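# Sort sealant cartridges into crates by fill level

## Task

Four sealant cartridges have been partly used and their tubes are opaque. Each one that is one third full or more belongs in the blue crate; each one under a third full belongs in the dark grey crate. A cartridge in the wrong crate counts against you. A cartridge only counts if it has come to rest by the end and the red dowel is no longer inside it. Both crates must be standing upright at the end. Finish by opening the grippers and moving the arms away; anything that stays put only because the robot is holding it is not counted as placed.

## Robot and tools

Robot: two Kinova Gen3 seven-joint arms, left_arm and right_arm, each with a Robotiq 2F-85 parallel gripper and a wrist camera. The names are labels only. The left_arm base sits at about (+0.033, +0.278, 0) m and the right_arm base at about (-0.033, -0.263, 0) m.

Scene frame: origin on the tabletop midway between the arms, +x out over the table, +z up, left_arm on the +y side. Each result has a state line per arm with end_effector_position (m) and end_effector_quat_wxyz in this frame. That point lies midway between the pads when they are closed; closed fingertips extend about 19 mm past it, open ones about 6 mm. Printed positions can be off, more so at long reach.

Gripper axes: +z runs out along the fingers, y is the closing direction. Closing also pushes the fingertips about 13 mm further from the wrist, so leave that gap above a surface.

The row (shared by execute_actions and move): 16 numbers, left arm then right arm, each as dx, dy, dz, rx, ry, rz, gripper position, gripper speed. Every row must carry both arms. A row may add 14 stiffness scales (0 to 1), left_arm's 7 joints then right_arm's 7, which multiply each joint's position gain and persist until changed; low values may keep small moves from starting.

execute_actions(actions): a list of up to 15 actions; each action is a table of up to 15 rows, one per control step of 1/30 s; a short table repeats its last row to fill 15 steps. dx..rz are an offset in the gripper's own axes from the gripper pose measured when that action began (for a call's first action, the last pose reported in the scene). Each row is measured from that same start, not added to the previous row. Scale: 1.0 equals 0.6 m or 180 degrees, range -1 to 1; rx, ry, rz form one rotation vector. Each step the commanded pose is clipped to within 70 mm and 16 degrees of the measured pose, so large targets need several actions; the arm stops at its last clipped pose. An empty list just returns state and images.

Gripper numbers: position +1 fully open (85 mm), 0 about 41 mm, pads touch near -0.8, -1 closes until blocked (grip force set by the arm, roughly 190 to 235 N per pad). Gripper speed -1 is about 20 mm/s, 0 about 85, +1 about 150. To hold something, keep -1. To release, send a position wider than the object. For a gentle grip, open, then close to slightly under the object's width. Fingers stay put until the position changes by 0.01 or more, but re-close on their own if the object slips or is lost. position_measured_pct is about 50 - 50*position (0 = fully open); stopping below about 90 short of the target means something is held; about 90 or more means the pads met. To keep a gripper unchanged, repeat its last position and speed; a 0 is a real command.

move(target, speed, blocking): target is one 16-number row (optionally 30) with offsets from the pose in the latest result that showed one; each gripper follows a straight line toward its target and both finish together, lasting 0.5 to 10 s (cut off at 10 s). Gripper numbers are applied at the start. speed is the path's top speed in m/s, 0.002 to 0.5, default 0.25; turning is capped at twice that in rad/s. Paths ignore obstacles and the other arm; grippers lag, can drift and overshoot speed near full stretch. Faster contact and aiming deeper past contact both press harder. blocking=false returns after 0.5 s while motion continues; then only wait or stop are accepted until a result shows the end. The extra move: line reports the ending (done, off_target, moving, held, fault) and which limits acted (paced = pose clipped; held = some steps blocked, after which the arm may jump fast), plus each gripper's distance to its target.

wait(seconds): 0 to 10; the arms keep their last command and a running move continues. stop(): brakes a running move (needs room; fingers keep going). zoom_image(camera, region): region [x0, y0, x1, y1] in pixels, max 504 by 504, from cam_head_left, cam_head_right, cam_left_wrist or cam_right_wrist (all 504x504). read_manual(section): licence texts only. finished_scene(scene): ends the current scene irreversibly; the goal must already hold.

Other result lines: Hand target (pose the controller is driving toward), pose unreachable (clearance check altered or blocked that arm's command), HELD in step readings, Joint positions and torques, MOTOR HOT (from 60 °C; at 75 °C the arm sinks with an OVER-TEMPERATURE FAULT), TORQUE FAULT (a joint hit its load limit: waist, shoulder, upper arm roll, elbow 46.9 N m; forearm roll, wrist pitch, wrist roll 29.5 N m; the arm halts 10 s and the rest of the call is dropped). Carried weight adds to torque and heat.

Avoid: knocking anything off the table, tipping crates, dropping or slamming cartridges, hard pushes, and arm-to-arm collisions. The tubes are opaque, so fill level has to be judged some other way, e.g. by weight effects in torque readings or handling. Remove the red dowel from cartridges, let everything settle, open the grippers and pull clear before ending. The simulation keeps running while you think, with the last command held.

Each tool is called after "Request:" as name(argument=value, ...), one argument or row to a line, values as JSON.

## Session

Request:
execute_actions(
  actions=[],
)

Scene clock: 0.00 s.
left_arm: end_effector_position=(+0.0483, +0.1581, +0.3579) position_measured_pct=0.0 end_effector_quat_wxyz=(-0.055, +0.055, +0.996, +0.051) | right_arm: end_effector_position=(+0.2160, -0.6622, +0.3129) position_measured_pct=0.0 end_effector_quat_wxyz=(+0.264, -0.548, +0.786, +0.112)
Joint positions: left_arm=[ 1.195 -0.375 -0.157  1.978  0.009  1.67   2.716] | right_arm=[ 1.609  0.702 -0.584  1.053 -0.158  1.736  3.782]
Joint velocities: left_arm=[-0.     0.002 -0.     0.     0.    -0.001  0.   ] | right_arm=[-0.     0.     0.     0.001 -0.001 -0.001 -0.003]
Joint torques (N m, as the joint torque sensors report them, + toward a larger angle): no reading
Motor temperatures (°C, as the motors report them): left_arm=[30 30 24 27 36 30 48] | right_arm=[29 32 28 32 35 32 36]
Hand target (left_arm): +0.048, +0.158, +0.358; -0.055, +0.055, +0.996, +0.051
Hand target (right_arm): +0.216, -0.662, +0.313; +0.264, -0.548, +0.786, +0.112
Joint stiffness scale: left_arm=[1. 1. 1. 1. 1. 1. 1.] | right_arm=[1. 1. 1. 1. 1. 1. 1.]

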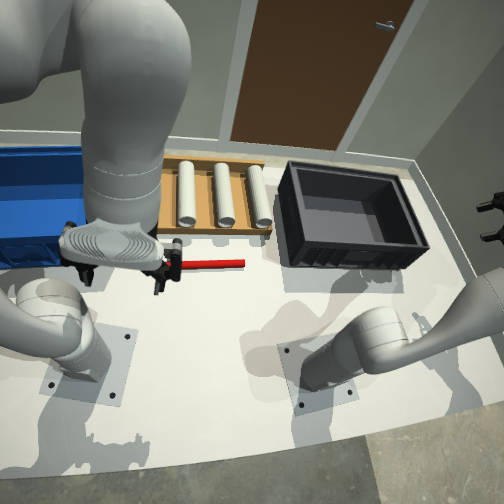

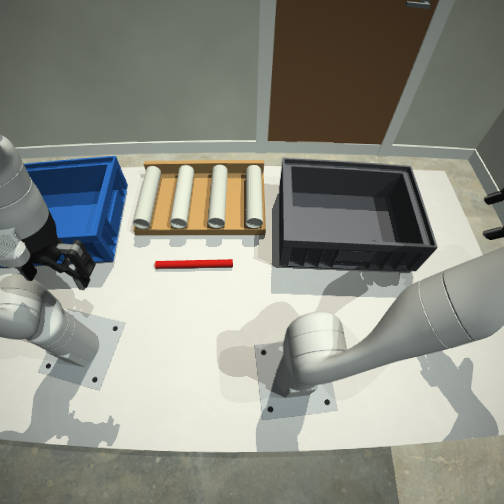

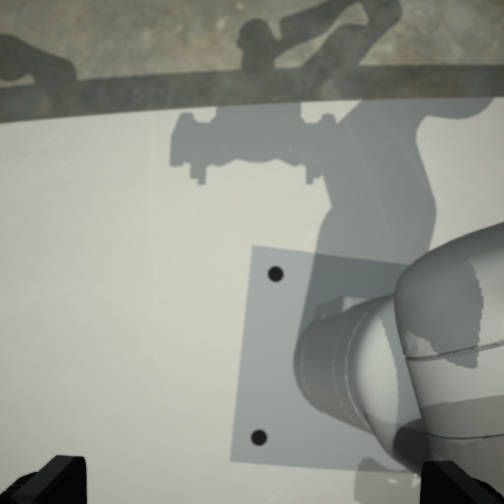

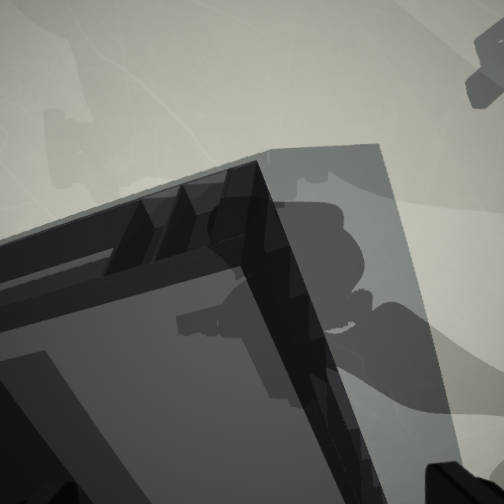

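Request:
zoom_image(
  camera="cam_head_right",
  region=[110, 140, 290, 290],
)

Region (110, 140, 290, 290) of cam_head_right's 504x504 image, scaled by 2.800, with more detail than that image has.

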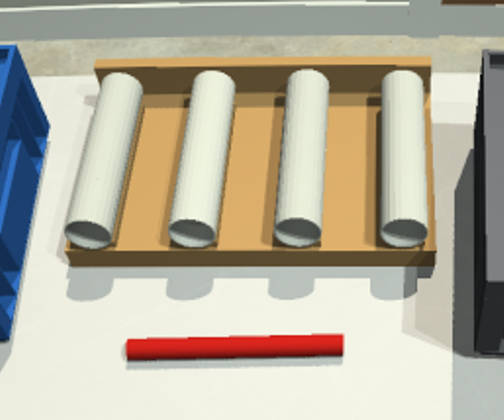

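Request:
move(
  target=[-0.5, -0.1, 0, 0, 0, 0, 1, 0, 0, 0, 0, 0, 0, 0, 1, 0],
)

Scene clock: 26.07 s.
left_arm: end_effector_position=(+0.3385, +0.0690, +0.3192) position_measured_pct=0.0 end_effector_quat_wxyz=(-0.052, +0.053, +0.996, +0.052) | right_arm: end_effector_position=(+0.2160, -0.6622, +0.3129) position_measured_pct=0.0 end_effector_quat_wxyz=(+0.264, -0.548, +0.786, +0.112)
Joint positions: left_arm=[ 0.9    0.322 -0.742  1.507  0.15   1.527  1.822] | right_arm=[ 1.609  0.702 -0.584  1.053 -0.158  1.736  3.782]
Joint velocities: left_arm=[-0.007  0.005  0.001 -0.001 -0.     0.001  0.001] | right_arm=[ 0.    -0.     0.     0.001 -0.001 -0.     0.   ]
Joint torques (N m, as the joint torque sensors report them, + toward a larger angle): left_arm=[ -0.19 -13.44  -2.38  -8.59  -0.21   0.37   0.07] | right_arm=[  0.6  -18.93  -2.98  -7.73  -1.56   1.03  -0.02]
Motor temperatures (°C, as the motors report them): left_arm=[30 30 24 28 36 30 48] | right_arm=[29 33 28 32 35 32 36]
Hand target (left_arm): +0.338, +0.067, +0.319; -0.055, +0.055, +0.996, +0.050
Hand target (right_arm): +0.216, -0.662, +0.313; +0.264, -0.548, +0.786, +0.112
Off the commanded pose (left_arm): 0.002 m, 1 deg.
Off the commanded pose (right_arm): 0.000 m, 0 deg.
Joint stiffness scale: left_arm=[1. 1. 1. 1. 1. 1. 1.] | right_arm=[1. 1. 1. 1. 1. 1. 1.]
move: done

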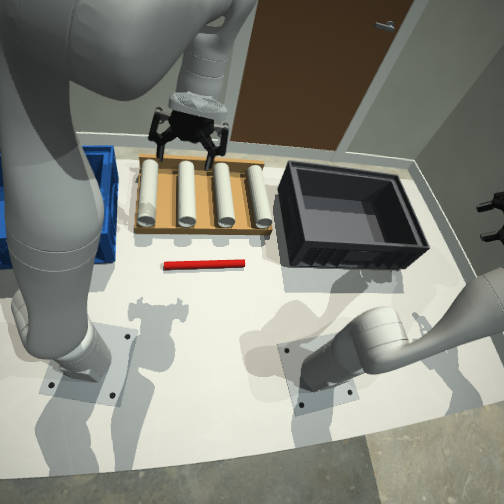

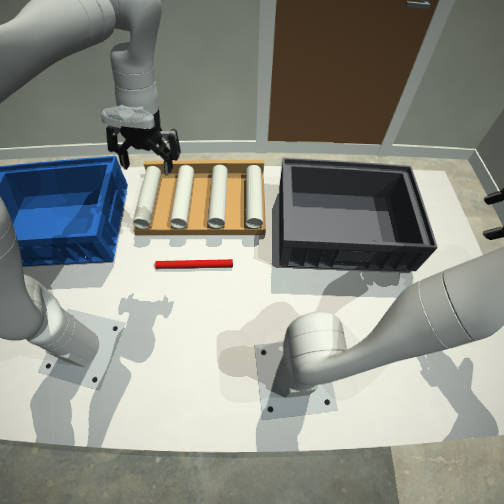

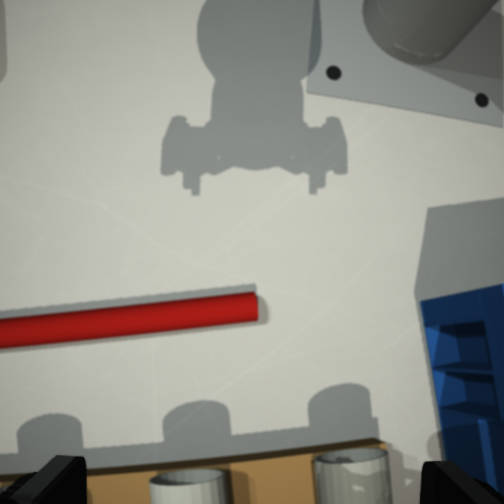

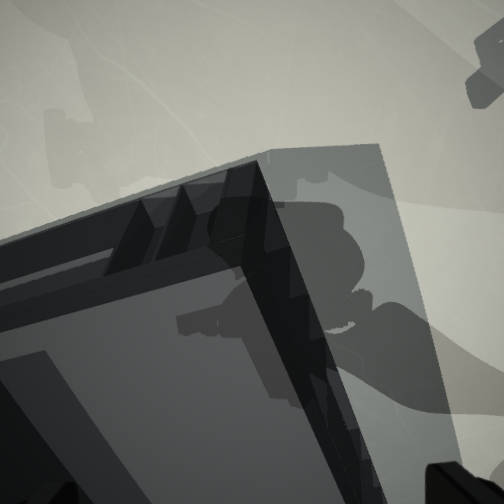

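Request:
move(
  target=[-0.048, -0.053, 0.315, 0, -0.532, -0.053, 1, 0, 0, 0, 0, 0, 0, 0, 1, 0],
  speed=0.3,
)

Scene clock: 88.33 s.
left_arm: end_effector_position=(+0.3470, +0.0574, +0.1285) position_measured_pct=0.0 end_effector_quat_wxyz=(+0.709, -0.006, +0.706, -0.000) | right_arm: end_effector_position=(+0.2160, -0.6622, +0.3129) position_measured_pct=0.0 end_effector_quat_wxyz=(+0.264, -0.548, +0.786, +0.112)
Joint positions: left_arm=[ 1.78   1.458 -0.584  2.423 -1.67   0.916  5.366] | right_arm=[ 1.609  0.702 -0.584  1.053 -0.158  1.736  3.782]
Joint velocities: left_arm=[ 0.009  0.018  0.     0.    -0.001 -0.     0.002] | right_arm=[-0.    -0.002 -0.     0.     0.    -0.002  0.   ]
Joint torques (N m, as the joint torque sensors report them, + toward a larger angle): left_arm=[  0.16 -13.17  -6.18   6.27   0.92   2.4    0.12] | right_arm=[ -0.21 -19.33  -2.84  -7.59  -1.3    0.62   0.43]
Motor temperatures (°C, as the motors report them): left_arm=[30 30 24 28 36 30 48] | right_arm=[29 34 28 32 35 32 36]
Hand target (left_arm): +0.346, +0.057, +0.127; +0.708, +0.000, +0.706, -0.000
Hand target (right_arm): +0.216, -0.662, +0.313; +0.264, -0.548, +0.786, +0.112
Off the commanded pose (left_arm): 0.004 m, 1 deg.
Off the commanded pose (right_arm): 0.000 m, 0 deg.
Joint stiffness scale: left_arm=[1. 1. 1. 1. 1. 1. 1.] | right_arm=[1. 1. 1. 1. 1. 1. 1.]
move: off_target (left_arm); limits=paced

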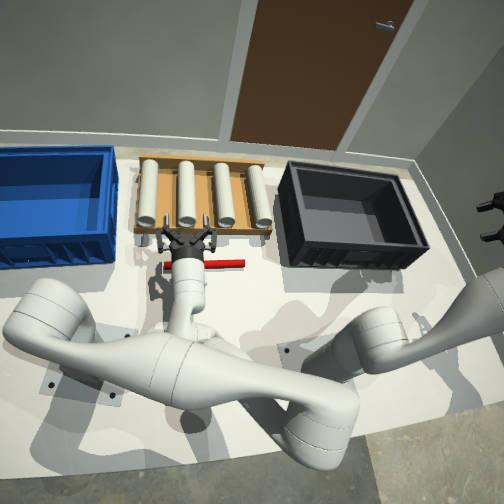

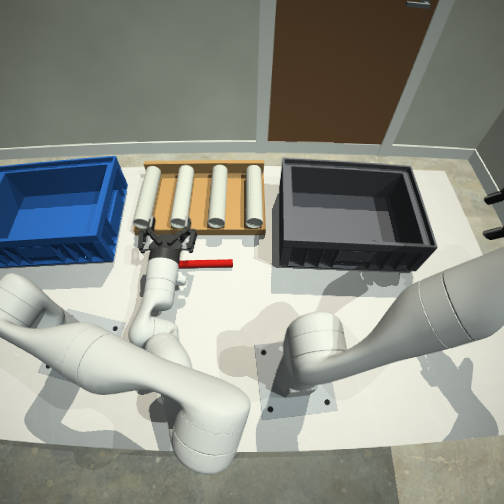

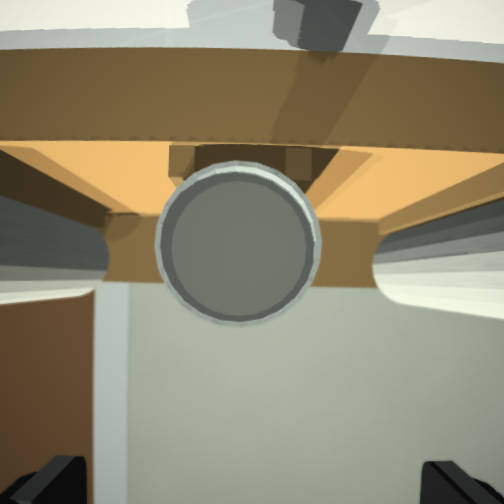

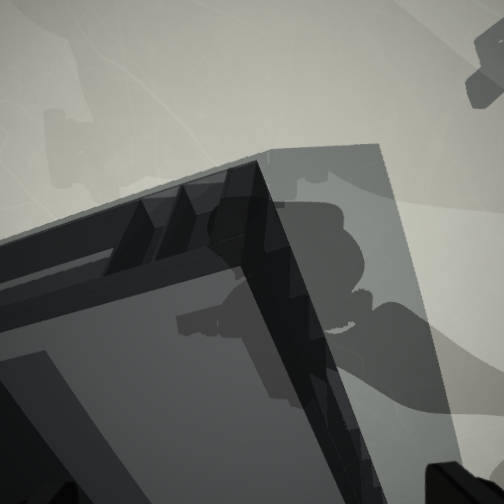

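Request:
move(
  target=[0.014, 0.055, -0.095, -0.385, 0.385, -0.385, 1, 0, 0, 0, 0, 0, 0, 0, 1, 0],
  speed=0.4,
)

Scene clock: 135.00 s.
left_arm: end_effector_position=(+0.2890, +0.0911, +0.1174) position_measured_pct=0.0 end_effector_quat_wxyz=(-0.001, +0.710, -0.705, +0.002) | right_arm: end_effector_position=(+0.2160, -0.6622, +0.3129) position_measured_pct=0.0 end_effector_quat_wxyz=(+0.264, -0.548, +0.786, +0.112)
Joint positions: left_arm=[ 0.534  0.325 -0.23   2.198  0.124  0.625  3.567] | right_arm=[ 1.609  0.702 -0.584  1.053 -0.158  1.736  3.782]
Joint velocities: left_arm=[-0.012  0.002  0.001  0.    -0.    -0.001  0.   ] | right_arm=[ 0.     0.    -0.    -0.001  0.     0.002  0.   ]
Joint torques (N m, as the joint torque sensors report them, + toward a larger angle): left_arm=[ -0.17 -12.23  -0.65  -5.21  -0.08  -0.13   0.13] | right_arm=[  0.65 -18.94  -2.92  -7.57  -1.43   0.99   0.2 ]
Motor temperatures (°C, as the motors report them): left_arm=[30 30 24 28 36 30 48] | right_arm=[29 35 28 32 35 32 36]
Hand target (left_arm): +0.289, +0.089, +0.119; +0.002, +0.710, -0.704, +0.004
Hand target (right_arm): +0.216, -0.662, +0.313; +0.264, -0.548, +0.786, +0.112
Off the commanded pose (left_arm): 0.003 m, 0 deg.
Off the commanded pose (right_arm): 0.000 m, 0 deg.
Joint stiffness scale: left_arm=[1. 1. 1. 1. 1. 1. 1.] | right_arm=[1. 1. 1. 1. 1. 1. 1.]
move: done

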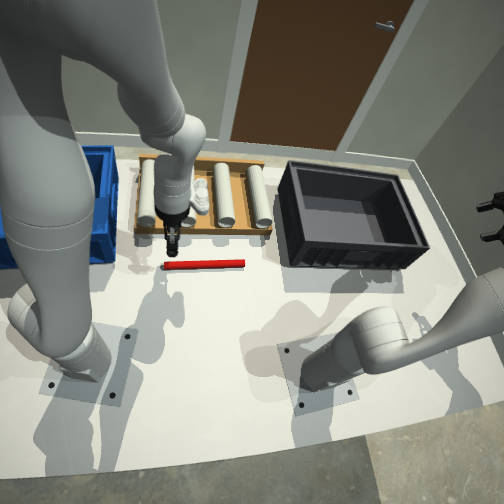

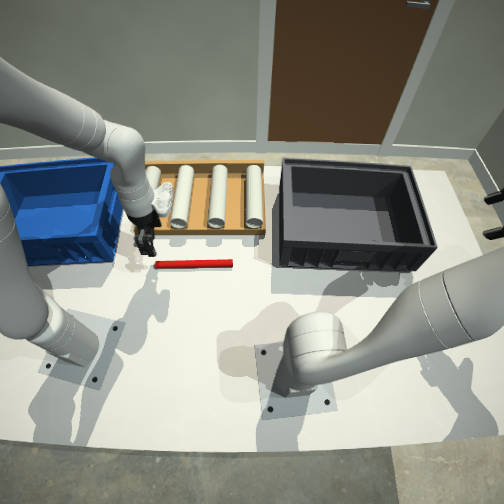

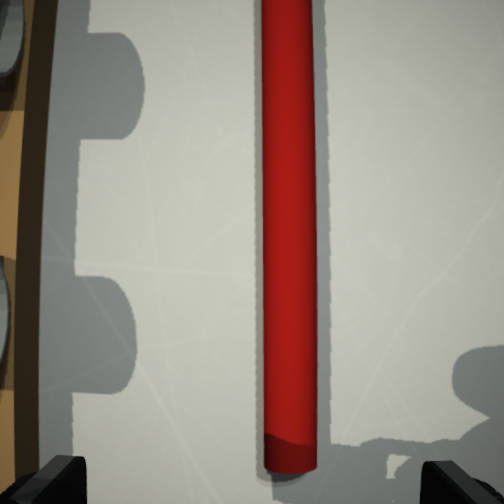

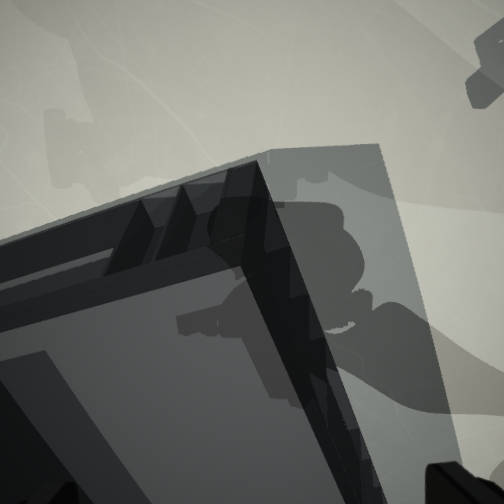

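Request:
move(
  target=[-0.015, 0.025, 0.156, 0, 0, 0, 0.3, 0.5, 0, 0, 0, 0, 0, 0, 1, 0],
  speed=0.15,
)

Request:
execute_actions(
  actions=[
    [[0,0,0,0,0,0,-1,0.3,0,0,0,0,0,0,1,0]],
    [[0,0,0,0,0,0,-1,0.3,0,0,0,0,0,0,1,0]],
  ],
)

Scene clock: 153.03 s.
left_arm: end_effector_position=(+0.2766, +0.0998, +0.0255) position_measured_pct=34.9 end_effector_quat_wxyz=(-0.003, +0.710, -0.705, +0.004) | right_arm: end_effector_position=(+0.2160, -0.6622, +0.3129) position_measured_pct=0.0 end_effector_quat_wxyz=(+0.264, -0.548, +0.786, +0.112)
Joint positions: left_arm=[ 0.436  0.558 -0.116  2.34   0.241  0.246  3.457] | right_arm=[ 1.609  0.702 -0.584  1.053 -0.158  1.736  3.782]
Joint velocities: left_arm=[-0.008  0.004  0.002  0.     0.    -0.002  0.   ] | right_arm=[ 0.     0.     0.    -0.     0.001  0.002 -0.002]
Joint torques (N m, as the joint torque sensors report them, + toward a larger angle): left_arm=[ -0.28 -13.77  -0.79  -2.44  -0.19   0.04   0.21] | right_arm=[  0.25 -19.14  -2.68  -7.66  -1.09   1.01   0.17]
Motor temperatures (°C, as the motors report them): left_arm=[30 30 24 28 36 30 48] | right_arm=[29 35 28 32 35 32 36]
Hand target (left_arm): +0.275, +0.100, +0.024; -0.001, +0.710, -0.705, +0.002
Hand target (right_arm): +0.216, -0.662, +0.313; +0.264, -0.548, +0.786, +0.112
Off the commanded pose (left_arm): 0.003 m, 0 deg.
Off the commanded pose (right_arm): 0.000 m, 0 deg.
Joint stiffness scale: left_arm=[1. 1. 1. 1. 1. 1. 1.] | right_arm=[1. 1. 1. 1. 1. 1. 1.]
move: done

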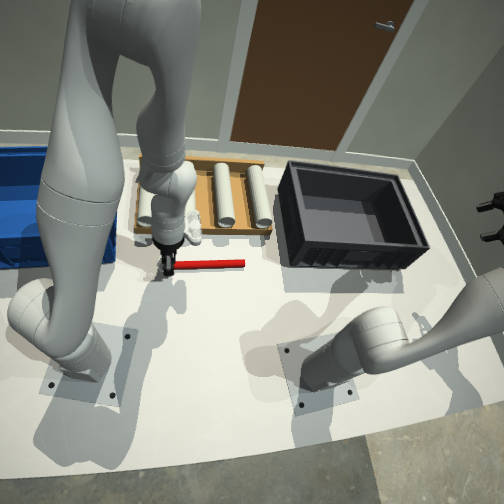

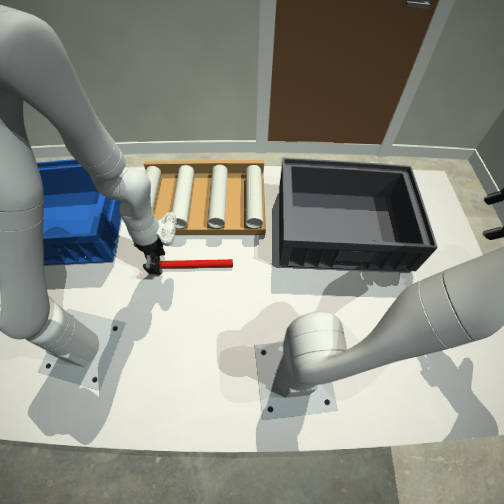

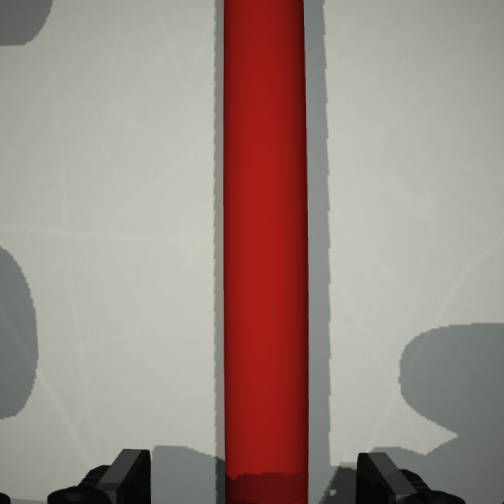

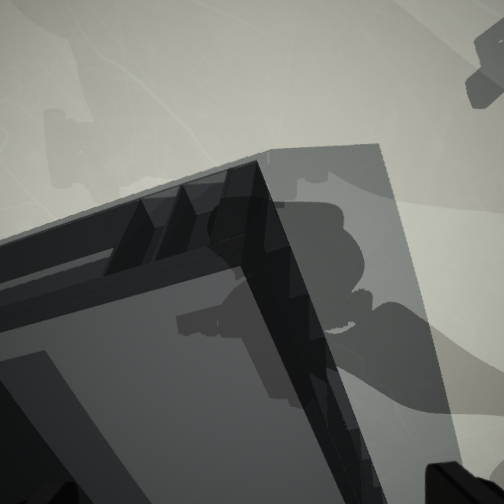

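Scene clock: 154.03 s.
left_arm: end_effector_position=(+0.2767, +0.0997, +0.0259) position_measured_pct=72.6 end_effector_quat_wxyz=(-0.003, +0.710, -0.705, +0.004) | right_arm: end_effector_position=(+0.2160, -0.6622, +0.3129) position_measured_pct=0.0 end_effector_quat_wxyz=(+0.264, -0.548, +0.786, +0.112)
Joint positions: left_arm=[ 0.436  0.556 -0.116  2.34   0.241  0.246  3.457] | right_arm=[ 1.609  0.702 -0.584  1.053 -0.158  1.736  3.782]
Joint velocities: left_arm=[ 0.    -0.001  0.001  0.     0.    -0.001 -0.   ] | right_arm=[-0.     0.     0.001 -0.001 -0.001  0.002  0.002]
Joint torques (N m, as the joint torque sensors report them, + toward a larger angle): left_arm=[  1.03 -10.82   0.81  -3.99   0.32  -1.18   0.26] | right_arm=[  0.35 -19.49  -3.03  -7.48  -1.27   1.24   0.2 ]
Motor temperatures (°C, as the motors report them): left_arm=[30 30 24 28 36 30 48] | right_arm=[29 35 28 32 35 32 36]
Hand target (left_arm): +0.277, +0.100, +0.026; -0.003, +0.710, -0.705, +0.004
Hand target (right_arm): +0.216, -0.662, +0.313; +0.264, -0.548, +0.786, +0.112
Off the commanded pose (left_arm): 0.000 m, 0 deg.
Off the commanded pose (right_arm): 0.000 m, 0 deg.
Joint stiffness scale: left_arm=[1. 1. 1. 1. 1. 1. 1.] | right_arm=[1. 1. 1. 1. 1. 1. 1.]
Step readings (end_effector_position; steps 1 to 15: 1st action; 16 to 30: 2nd action):
0: left_arm (+0.2766, +0.0998, +0.0255) | right_arm (+0.2160, -0.6622, +0.3129)
1: left_arm (+0.2766, +0.0998, +0.0255) | right_arm (+0.2160, -0.6622, +0.3129)
2: left_arm (+0.2766, +0.0998, +0.0255) | right_arm (+0.2160, -0.6622, +0.3129)
4: left_arm (+0.2766, +0.0998, +0.0255) | right_arm (+0.2160, -0.6622, +0.3129)
8: left_arm (+0.2766, +0.0998, +0.0255) | right_arm (+0.2160, -0.6622, +0.3129)
15: left_arm (+0.2767, +0.0997, +0.0259) | right_arm (+0.2160, -0.6622, +0.3129)
16: left_arm (+0.2767, +0.0997, +0.0259) | right_arm (+0.2160, -0.6622, +0.3129)
17: left_arm (+0.2767, +0.0997, +0.0259) | right_arm (+0.2160, -0.6622, +0.3129)
19: left_arm (+0.2767, +0.0997, +0.0259) | right_arm (+0.2160, -0.6622, +0.3129)
23: left_arm (+0.2767, +0.0997, +0.0259) | right_arm (+0.2160, -0.6622, +0.3129)
30: end_effector_position above

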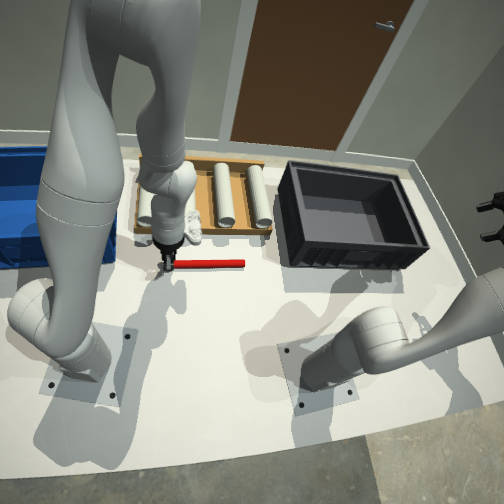

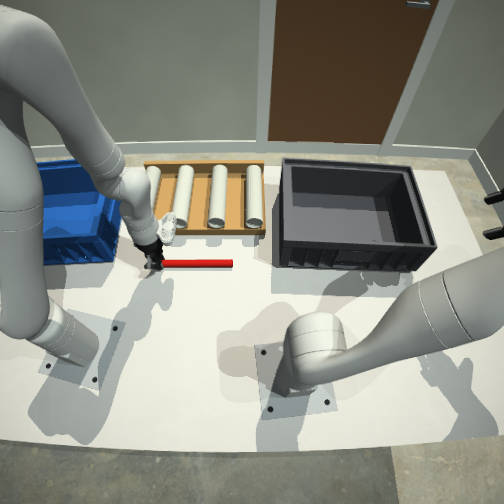

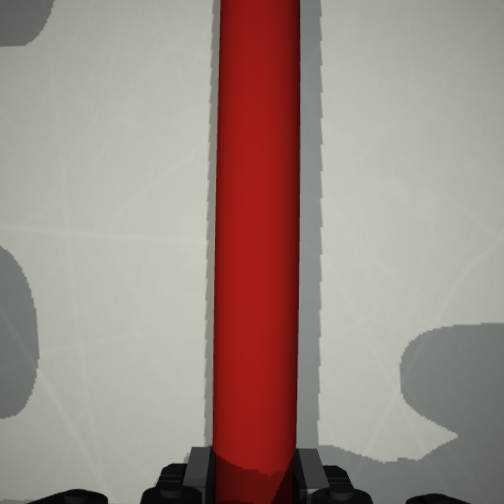

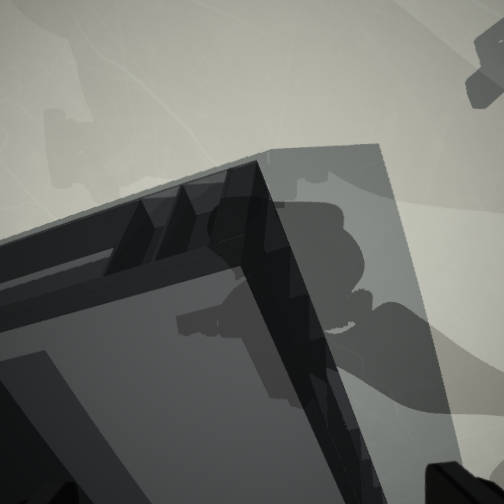

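Request:
move(
  target=[-0.097, 0.1945, -0.085, 0, 0, -0.5, -1, 0.3, 0, 0, 0, 0, 0, 0, 1, 0],
  speed=0.3,
)

Scene clock: 188.97 s.
left_arm: end_effector_position=(+0.1636, +0.1566, +0.0767) position_measured_pct=72.6 end_effector_quat_wxyz=(-0.024, +0.999, +0.007, -0.022) | right_arm: end_effector_position=(+0.2160, -0.6622, +0.3129) position_measured_pct=0.0 end_effector_quat_wxyz=(+0.264, -0.548, +0.786, +0.112)
Joint positions: left_arm=[ 1.087  0.351 -0.812  2.579  0.565  0.442  4.701] | right_arm=[ 1.609  0.702 -0.584  1.053 -0.158  1.736  3.782]
Joint velocities: left_arm=[ 0.148  0.023 -0.125  0.     0.068  0.024 -0.049] | right_arm=[ 0. -0. -0. -0.  0.  0.  0.]
Joint torques (N m, as the joint torque sensors report them, + toward a larger angle): left_arm=[-0.07 -8.17 -1.94 -2.91 -0.27  0.08  0.04] | right_arm=[  0.35 -18.93  -2.78  -7.47  -1.07   0.75   0.28]
Motor temperatures (°C, as the motors report them): left_arm=[30 31 24 28 36 30 48] | right_arm=[29 35 28 32 35 32 36]
Hand target (left_arm): +0.160, +0.156, +0.076; -0.026, +0.999, +0.004, -0.025
Hand target (right_arm): +0.216, -0.662, +0.313; +0.264, -0.548, +0.786, +0.112
Off the commanded pose (left_arm): 0.005 m, 4 deg.
Off the commanded pose (right_arm): 0.000 m, 0 deg.
Joint stiffness scale: left_arm=[1. 1. 1. 1. 1. 1. 1.] | right_arm=[1. 1. 1. 1. 1. 1. 1.]
joint sent to its limit (left arm) — the command would take joint 4 (elbow) past its upper limit, so that joint was sent only as far as its limit.
move: off_target (left_arm)

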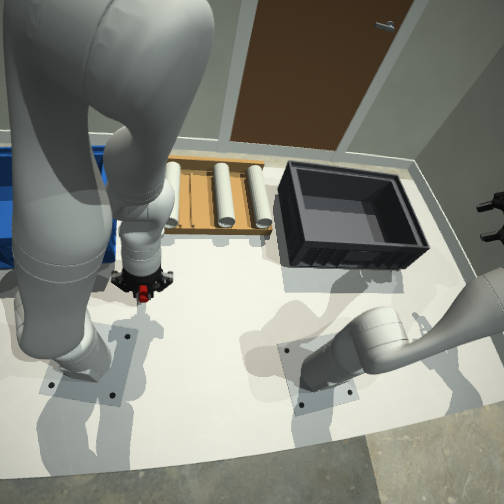

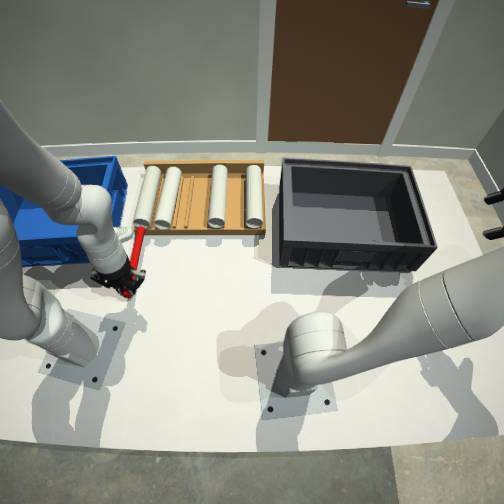

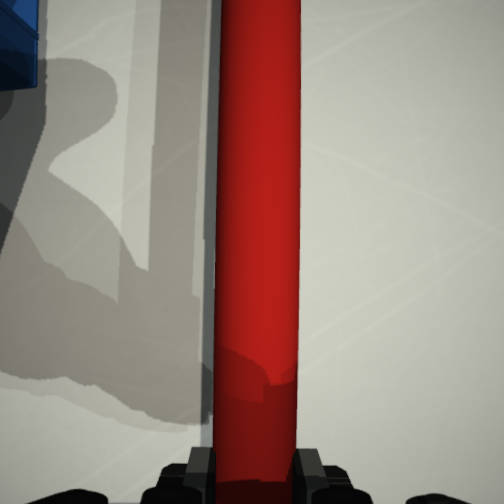

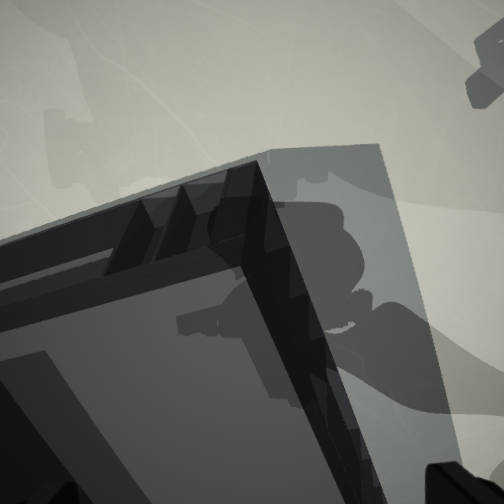

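Request:
zoom_image(
  camera="cam_head_right",
  region=[80, 150, 280, 310],
)

Region (80, 150, 280, 310) of cam_head_right's 504x504 image, scaled by 2.520, with more detail than that image has; it fills the top 403 rows of this view, and the rest is white.

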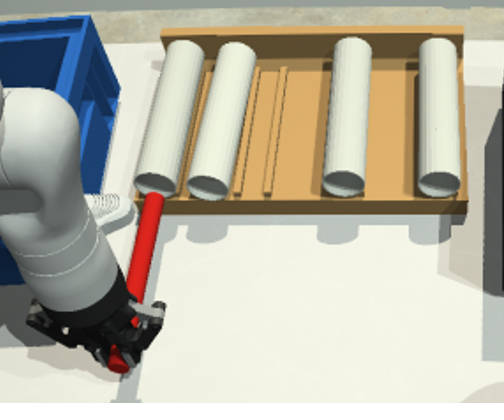

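Request:
move(
  target=[0.05, 0, 0, -0.015, 0.014, 0.0045, -1, 0.3, 0, 0, 0, 0, 0, 0, 1, 0],
  speed=0.06,
)

Scene clock: 215.10 s.
left_arm: end_effector_position=(+0.1906, +0.1593, +0.0749) position_measured_pct=72.6 end_effector_quat_wxyz=(-0.005, +1.000, -0.001, -0.004) | right_arm: end_effector_position=(+0.2160, -0.6622, +0.3129) position_measured_pct=0.0 end_effector_quat_wxyz=(+0.264, -0.548, +0.786, +0.112)
Joint positions: left_arm=[ 0.95   0.351 -0.774  2.576  0.655  0.397  4.503] | right_arm=[ 1.609  0.702 -0.584  1.053 -0.158  1.736  3.782]
Joint velocities: left_arm=[-0.018  0.     0.003 -0.     0.001  0.    -0.003] | right_arm=[-0.001 -0.001  0.    -0.     0.001 -0.002 -0.001]
Joint torques (N m, as the joint torque sensors report them, + toward a larger angle): left_arm=[ 0.18 -8.55 -1.62 -2.89 -0.01 -0.05  0.02] | right_arm=[  0.31 -18.9   -3.06  -7.81  -1.53   1.28   0.43]
Motor temperatures (°C, as the motors report them): left_arm=[30 30 24 28 36 30 48] | right_arm=[29 35 28 32 35 32 36]
Hand target (left_arm): +0.194, +0.157, +0.076; -0.001, +1.000, -0.000, -0.000
Hand target (right_arm): +0.216, -0.662, +0.313; +0.264, -0.548, +0.786, +0.112
Off the commanded pose (left_arm): 0.004 m, 1 deg.
Off the commanded pose (right_arm): 0.000 m, 0 deg.
Joint stiffness scale: left_arm=[1. 1. 1. 1. 1. 1. 1.] | right_arm=[1. 1. 1. 1. 1. 1. 1.]
move: off_target (left_arm)

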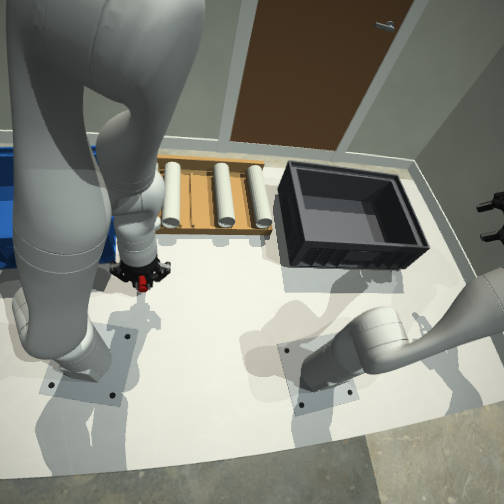

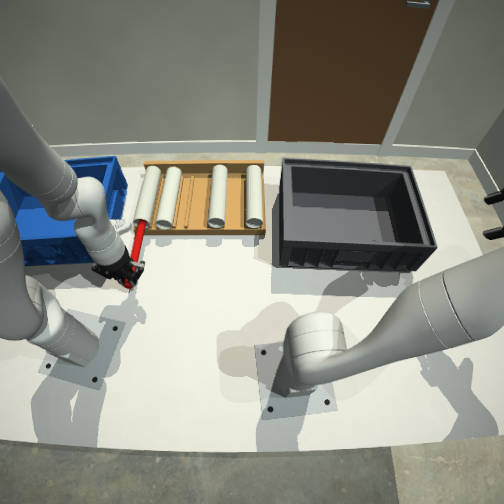

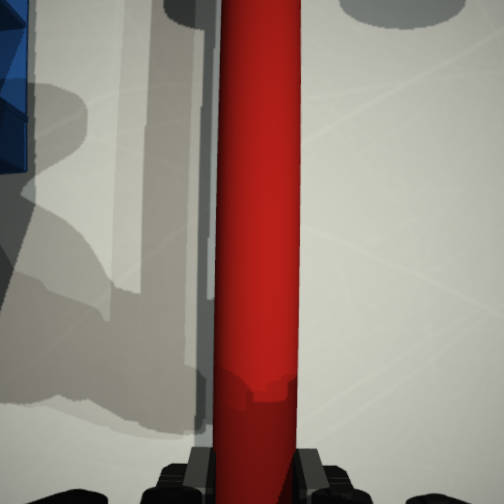

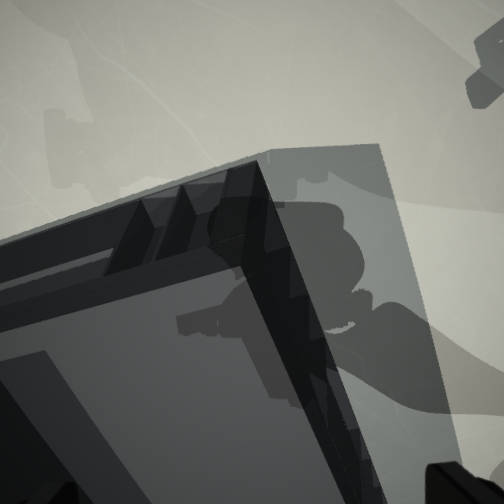

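The dowel is entering tube 1. Now advancing in small increments.

Request:
execute_actions(
  actions=[
    [[0.035,0,0,0,0,0,-1,0.3,0,0,0,0,0,0,1,0]],
    [[0.035,0,0,0,0,0,-1,0.3,0,0,0,0,0,0,1,0]],
    [[0.035,0,0,0,0,0,-1,0.3,0,0,0,0,0,0,1,0]],
    [[0.035,0,0,0,0,0,-1,0.3,0,0,0,0,0,0,1,0]],
    [[0.035,0,0,0,0,0,-1,0.3,0,0,0,0,0,0,1,0]],
    [[0.035,0,0,0,0,0,-1,0.3,0,0,0,0,0,0,1,0]],
    [[0.035,0,0,0,0,0,-1,0.3,0,0,0,0,0,0,1,0]],
    [[0.035,0,0,0,0,0,-1,0.3,0,0,0,0,0,0,1,0]],
  ],
)

Scene clock: 229.40 s.
left_arm: end_effector_position=(+0.3452, +0.1583, +0.0787) position_measured_pct=72.6 end_effector_quat_wxyz=(+0.005, +1.000, +0.025, -0.001) | right_arm: end_effector_position=(+0.2160, -0.6622, +0.3129) position_measured_pct=0.0 end_effector_quat_wxyz=(+0.264, -0.548, +0.786, +0.112)
Joint positions: left_arm=[ 0.652  0.55  -0.773  2.174  0.653  0.663  4.382] | right_arm=[ 1.609  0.702 -0.584  1.053 -0.158  1.736  3.782]
Joint velocities: left_arm=[-0.004  0.005 -0.    -0.001 -0.     0.001  0.   ] | right_arm=[ 0.    -0.    -0.    -0.     0.     0.     0.002]
Joint torques (N m, as the joint torque sensors report them, + toward a larger angle): left_arm=[ -1.51 -14.25  -5.02  -8.73   0.39  -2.31   0.26] | right_arm=[  0.5  -19.09  -2.83  -7.39  -1.2    0.83   0.16]
Motor temperatures (°C, as the motors report them): left_arm=[30 30 24 28 36 30 48] | right_arm=[29 35 28 33 35 32 36]
Hand target (left_arm): +0.352, +0.159, +0.079; +0.003, +1.000, +0.023, +0.004
Hand target (right_arm): +0.216, -0.662, +0.313; +0.264, -0.548, +0.786, +0.112
Off the commanded pose (left_arm): 0.007 m, 1 deg.
Off the commanded pose (right_arm): 0.000 m, 0 deg.
Joint stiffness scale: left_arm=[1. 1. 1. 1. 1. 1. 1.] | right_arm=[1. 1. 1. 1. 1. 1. 1.]
Step readings (end_effector_position; steps 1 to 15: 1st action; 16 to 30: 2nd action; 31 to 45: 3rd action; 46 to 60: 4th action; 61 to 75: 5th action; 76 to 90: 6th action; 91 to 105: 7th action; 106 to 120: 8th action):
0: left_arm (+0.1908, +0.1596, +0.0749) | right_arm (+0.2160, -0.6622, +0.3129)
1: left_arm (+0.1919, +0.1593, +0.0750) | right_arm (+0.2160, -0.6622, +0.3129)
2: left_arm (+0.1957, +0.1582, +0.0753) | right_arm (+0.2160, -0.6622, +0.3129)
4: left_arm (+0.2040, +0.1566, +0.0758) | right_arm (+0.2160, -0.6622, +0.3129)
8: left_arm (+0.2099, +0.1573, +0.0756) | right_arm (+0.2160, -0.6622, +0.3129)
15: left_arm (+0.2113, +0.1588, +0.0752) | right_arm (+0.2160, -0.6622, +0.3129)
16: left_arm (+0.2121, +0.1586, +0.0752) | right_arm (+0.2160, -0.6622, +0.3129)
17: left_arm (+0.2159, +0.1576, +0.0756) | right_arm (+0.2160, -0.6622, +0.3129)
19: left_arm (+0.2246, +0.1561, +0.0762) | right_arm (+0.2160, -0.6622, +0.3129)
23: left_arm (+0.2307, +0.1570, +0.0760) | right_arm (+0.2160, -0.6622, +0.3129)
30: left_arm (+0.2320, +0.1584, +0.0756) | right_arm (+0.2160, -0.6622, +0.3129)
31: left_arm (+0.2328, +0.1582, +0.0757) | right_arm (+0.2160, -0.6622, +0.3129)
32: left_arm (+0.2367, +0.1572, +0.0760) | right_arm (+0.2160, -0.6622, +0.3129)
34: left_arm (+0.2455, +0.1559, +0.0768) | right_arm (+0.2160, -0.6622, +0.3129)
38: left_arm (+0.2516, +0.1568, +0.0766) | right_arm (+0.2160, -0.6622, +0.3129)
45: left_arm (+0.2529, +0.1582, +0.0762) | right_arm (+0.2160, -0.6622, +0.3129)
46: left_arm (+0.2537, +0.1580, +0.0762) | right_arm (+0.2160, -0.6622, +0.3129)
47: left_arm (+0.2576, +0.1571, +0.0767) | right_arm (+0.2160, -0.6622, +0.3129)
49: left_arm (+0.2665, +0.1559, +0.0776) | right_arm (+0.2160, -0.6622, +0.3129)
53: left_arm (+0.2727, +0.1568, +0.0774) | right_arm (+0.2160, -0.6622, +0.3129)
60: left_arm (+0.2738, +0.1581, +0.0769) | right_arm (+0.2160, -0.6622, +0.3129)
61: left_arm (+0.2746, +0.1580, +0.0770) | right_arm (+0.2160, -0.6622, +0.3129)
62: left_arm (+0.2785, +0.1571, +0.0775) | right_arm (+0.2160, -0.6622, +0.3129)
64: left_arm (+0.2876, +0.1561, +0.0785) | right_arm (+0.2160, -0.6622, +0.3129)
68: left_arm (+0.2938, +0.1571, +0.0784) | right_arm (+0.2160, -0.6622, +0.3129)
75: left_arm (+0.2949, +0.1584, +0.0778) | right_arm (+0.2160, -0.6622, +0.3129)
76: left_arm (+0.2957, +0.1583, +0.0779) | right_arm (+0.2160, -0.6622, +0.3129)
77: left_arm (+0.2996, +0.1575, +0.0784) | right_arm (+0.2160, -0.6622, +0.3129)
79: left_arm (+0.3088, +0.1566, +0.0795) | right_arm (+0.2160, -0.6622, +0.3129)
83: left_arm (+0.3150, +0.1576, +0.0795) | right_arm (+0.2160, -0.6622, +0.3129)
90: left_arm (+0.3160, +0.1589, +0.0789) | right_arm (+0.2160, -0.6622, +0.3129)
91: left_arm (+0.3168, +0.1589, +0.0790) | right_arm (+0.2160, -0.6622, +0.3129)
92: left_arm (+0.3208, +0.1581, +0.0796) | right_arm (+0.2160, -0.6622, +0.3129)
94: left_arm (+0.3291, +0.1573, +0.0807) | right_arm (+0.2160, -0.6622, +0.3129)
98: left_arm (+0.3306, +0.1578, +0.0798) | right_arm (+0.2160, -0.6622, +0.3129)
105: left_arm (+0.3306, +0.1585, +0.0790) | right_arm (+0.2160, -0.6622, +0.3129)
106: left_arm (+0.3312, +0.1583, +0.0790) | right_arm (+0.2160, -0.6622, +0.3129)
107: left_arm (+0.3329, +0.1572, +0.0792) | right_arm (+0.2160, -0.6622, +0.3129)
109: left_arm (+0.3393, +0.1565, +0.0798) | right_arm (+0.2160, -0.6622, +0.3129)
113: left_arm (+0.3449, +0.1573, +0.0796) | right_arm (+0.2160, -0.6622, +0.3129)
120: end_effector_position above

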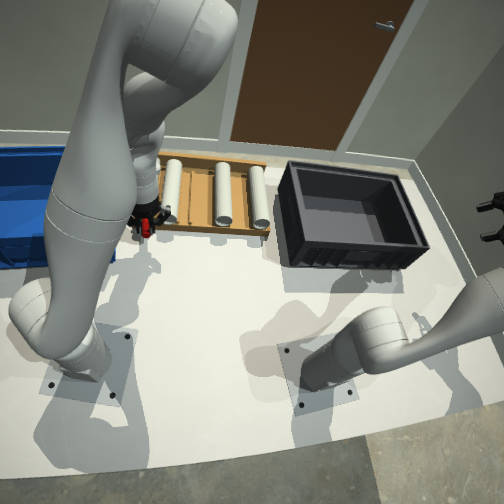

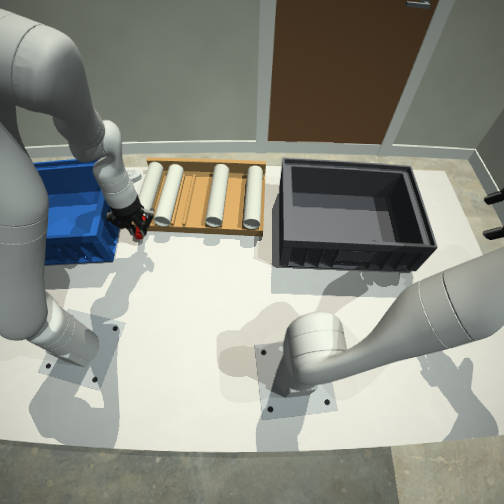

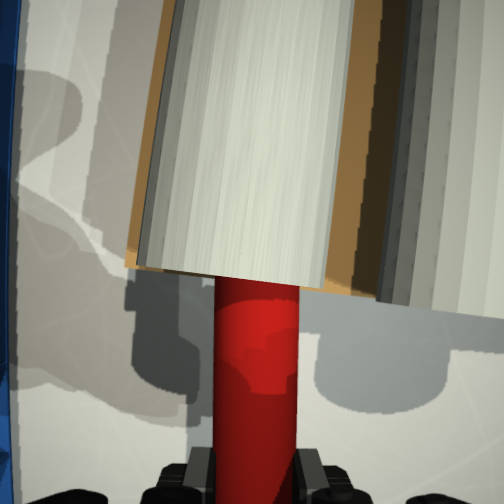

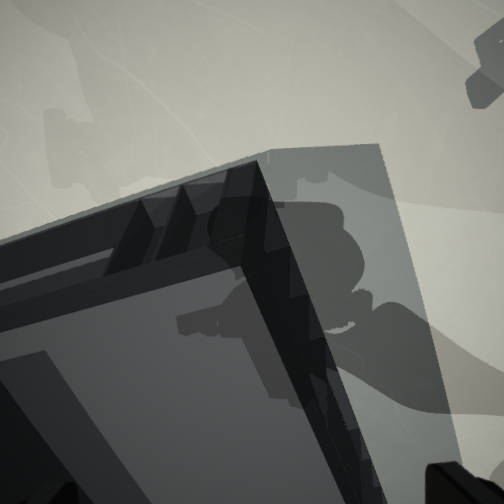

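Request:
move(
  target=[-0.275, 0, 0, 0, 0, 0, -1, 0.3, 0, 0, 0, 0, 0, 0, 1, 0],
  speed=0.15,
)

Scene clock: 279.93 s.
left_arm: end_effector_position=(+0.1825, +0.1508, +0.0789) position_measured_pct=72.6 end_effector_quat_wxyz=(+0.001, +1.000, +0.026, -0.004) | right_arm: end_effector_position=(+0.2160, -0.6622, +0.3129) position_measured_pct=0.0 end_effector_quat_wxyz=(+0.264, -0.548, +0.786, +0.112)
Joint positions: left_arm=[ 1.027  0.334 -0.809  2.579  0.652  0.412  4.603] | right_arm=[ 1.609  0.702 -0.584  1.053 -0.158  1.736  3.782]
Joint velocities: left_arm=[ 0.068 -0.003 -0.061  0.     0.    -0.     0.   ] | right_arm=[-0.     0.     0.    -0.    -0.001 -0.001 -0.   ]
Joint torques (N m, as the joint torque sensors report them, + toward a larger angle): left_arm=[-0.1  -8.   -2.02 -3.19 -0.14  0.    0.06] | right_arm=[  0.4  -19.45  -3.66  -7.63  -1.22   0.91   0.44]
Motor temperatures (°C, as the motors report them): left_arm=[30 31 24 28 36 30 48] | right_arm=[29 36 28 33 35 32 36]
Hand target (left_arm): +0.180, +0.151, +0.079; +0.002, +1.000, +0.025, -0.005
Hand target (right_arm): +0.216, -0.662, +0.313; +0.264, -0.548, +0.786, +0.112
Off the commanded pose (left_arm): 0.002 m, 1 deg.
Off the commanded pose (right_arm): 0.000 m, 0 deg.
Joint stiffness scale: left_arm=[1. 1. 1. 1. 1. 1. 1.] | right_arm=[1. 1. 1. 1. 1. 1. 1.]
joint sent to its limit (left arm) — the command would take joint 4 (elbow) past its upper limit, so that joint was sent only as far as its limit.
move: done

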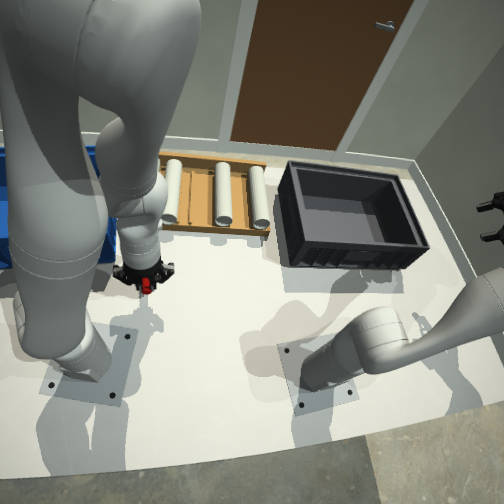

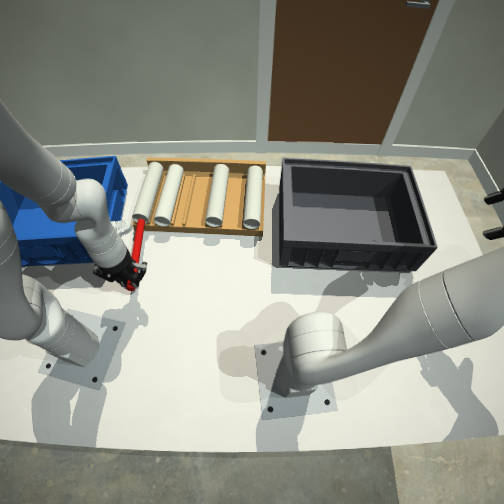

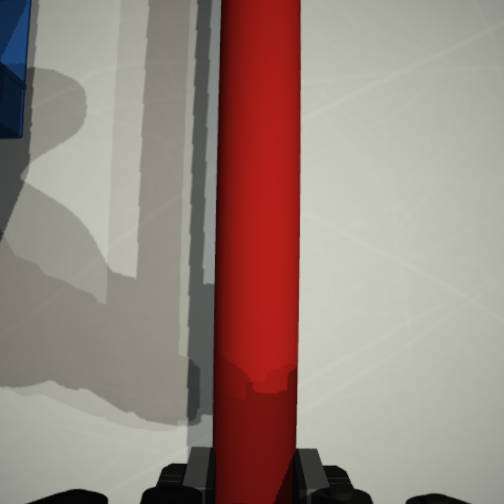

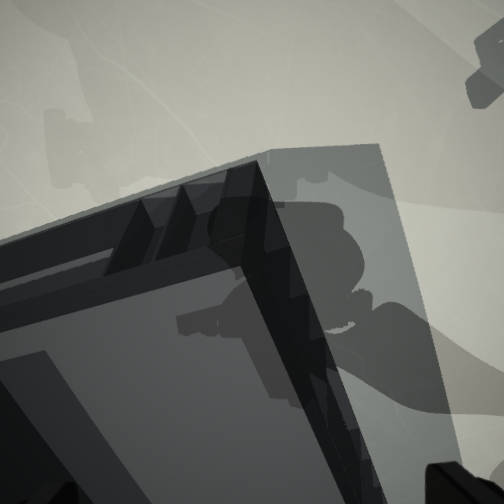

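Request:
zoom_image(
  camera="cam_head_right",
  region=[100, 150, 280, 300],
)

Region (100, 150, 280, 300) of cam_head_right's 504x504 image, scaled by 2.800, with more detail than that image has.

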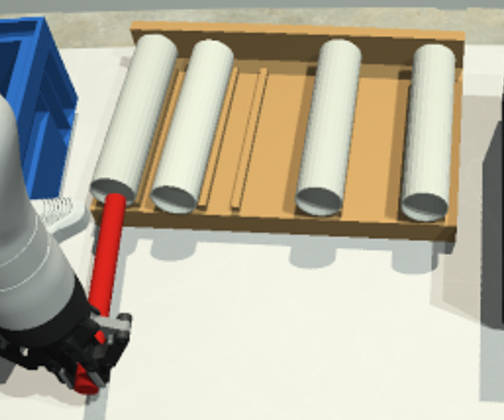

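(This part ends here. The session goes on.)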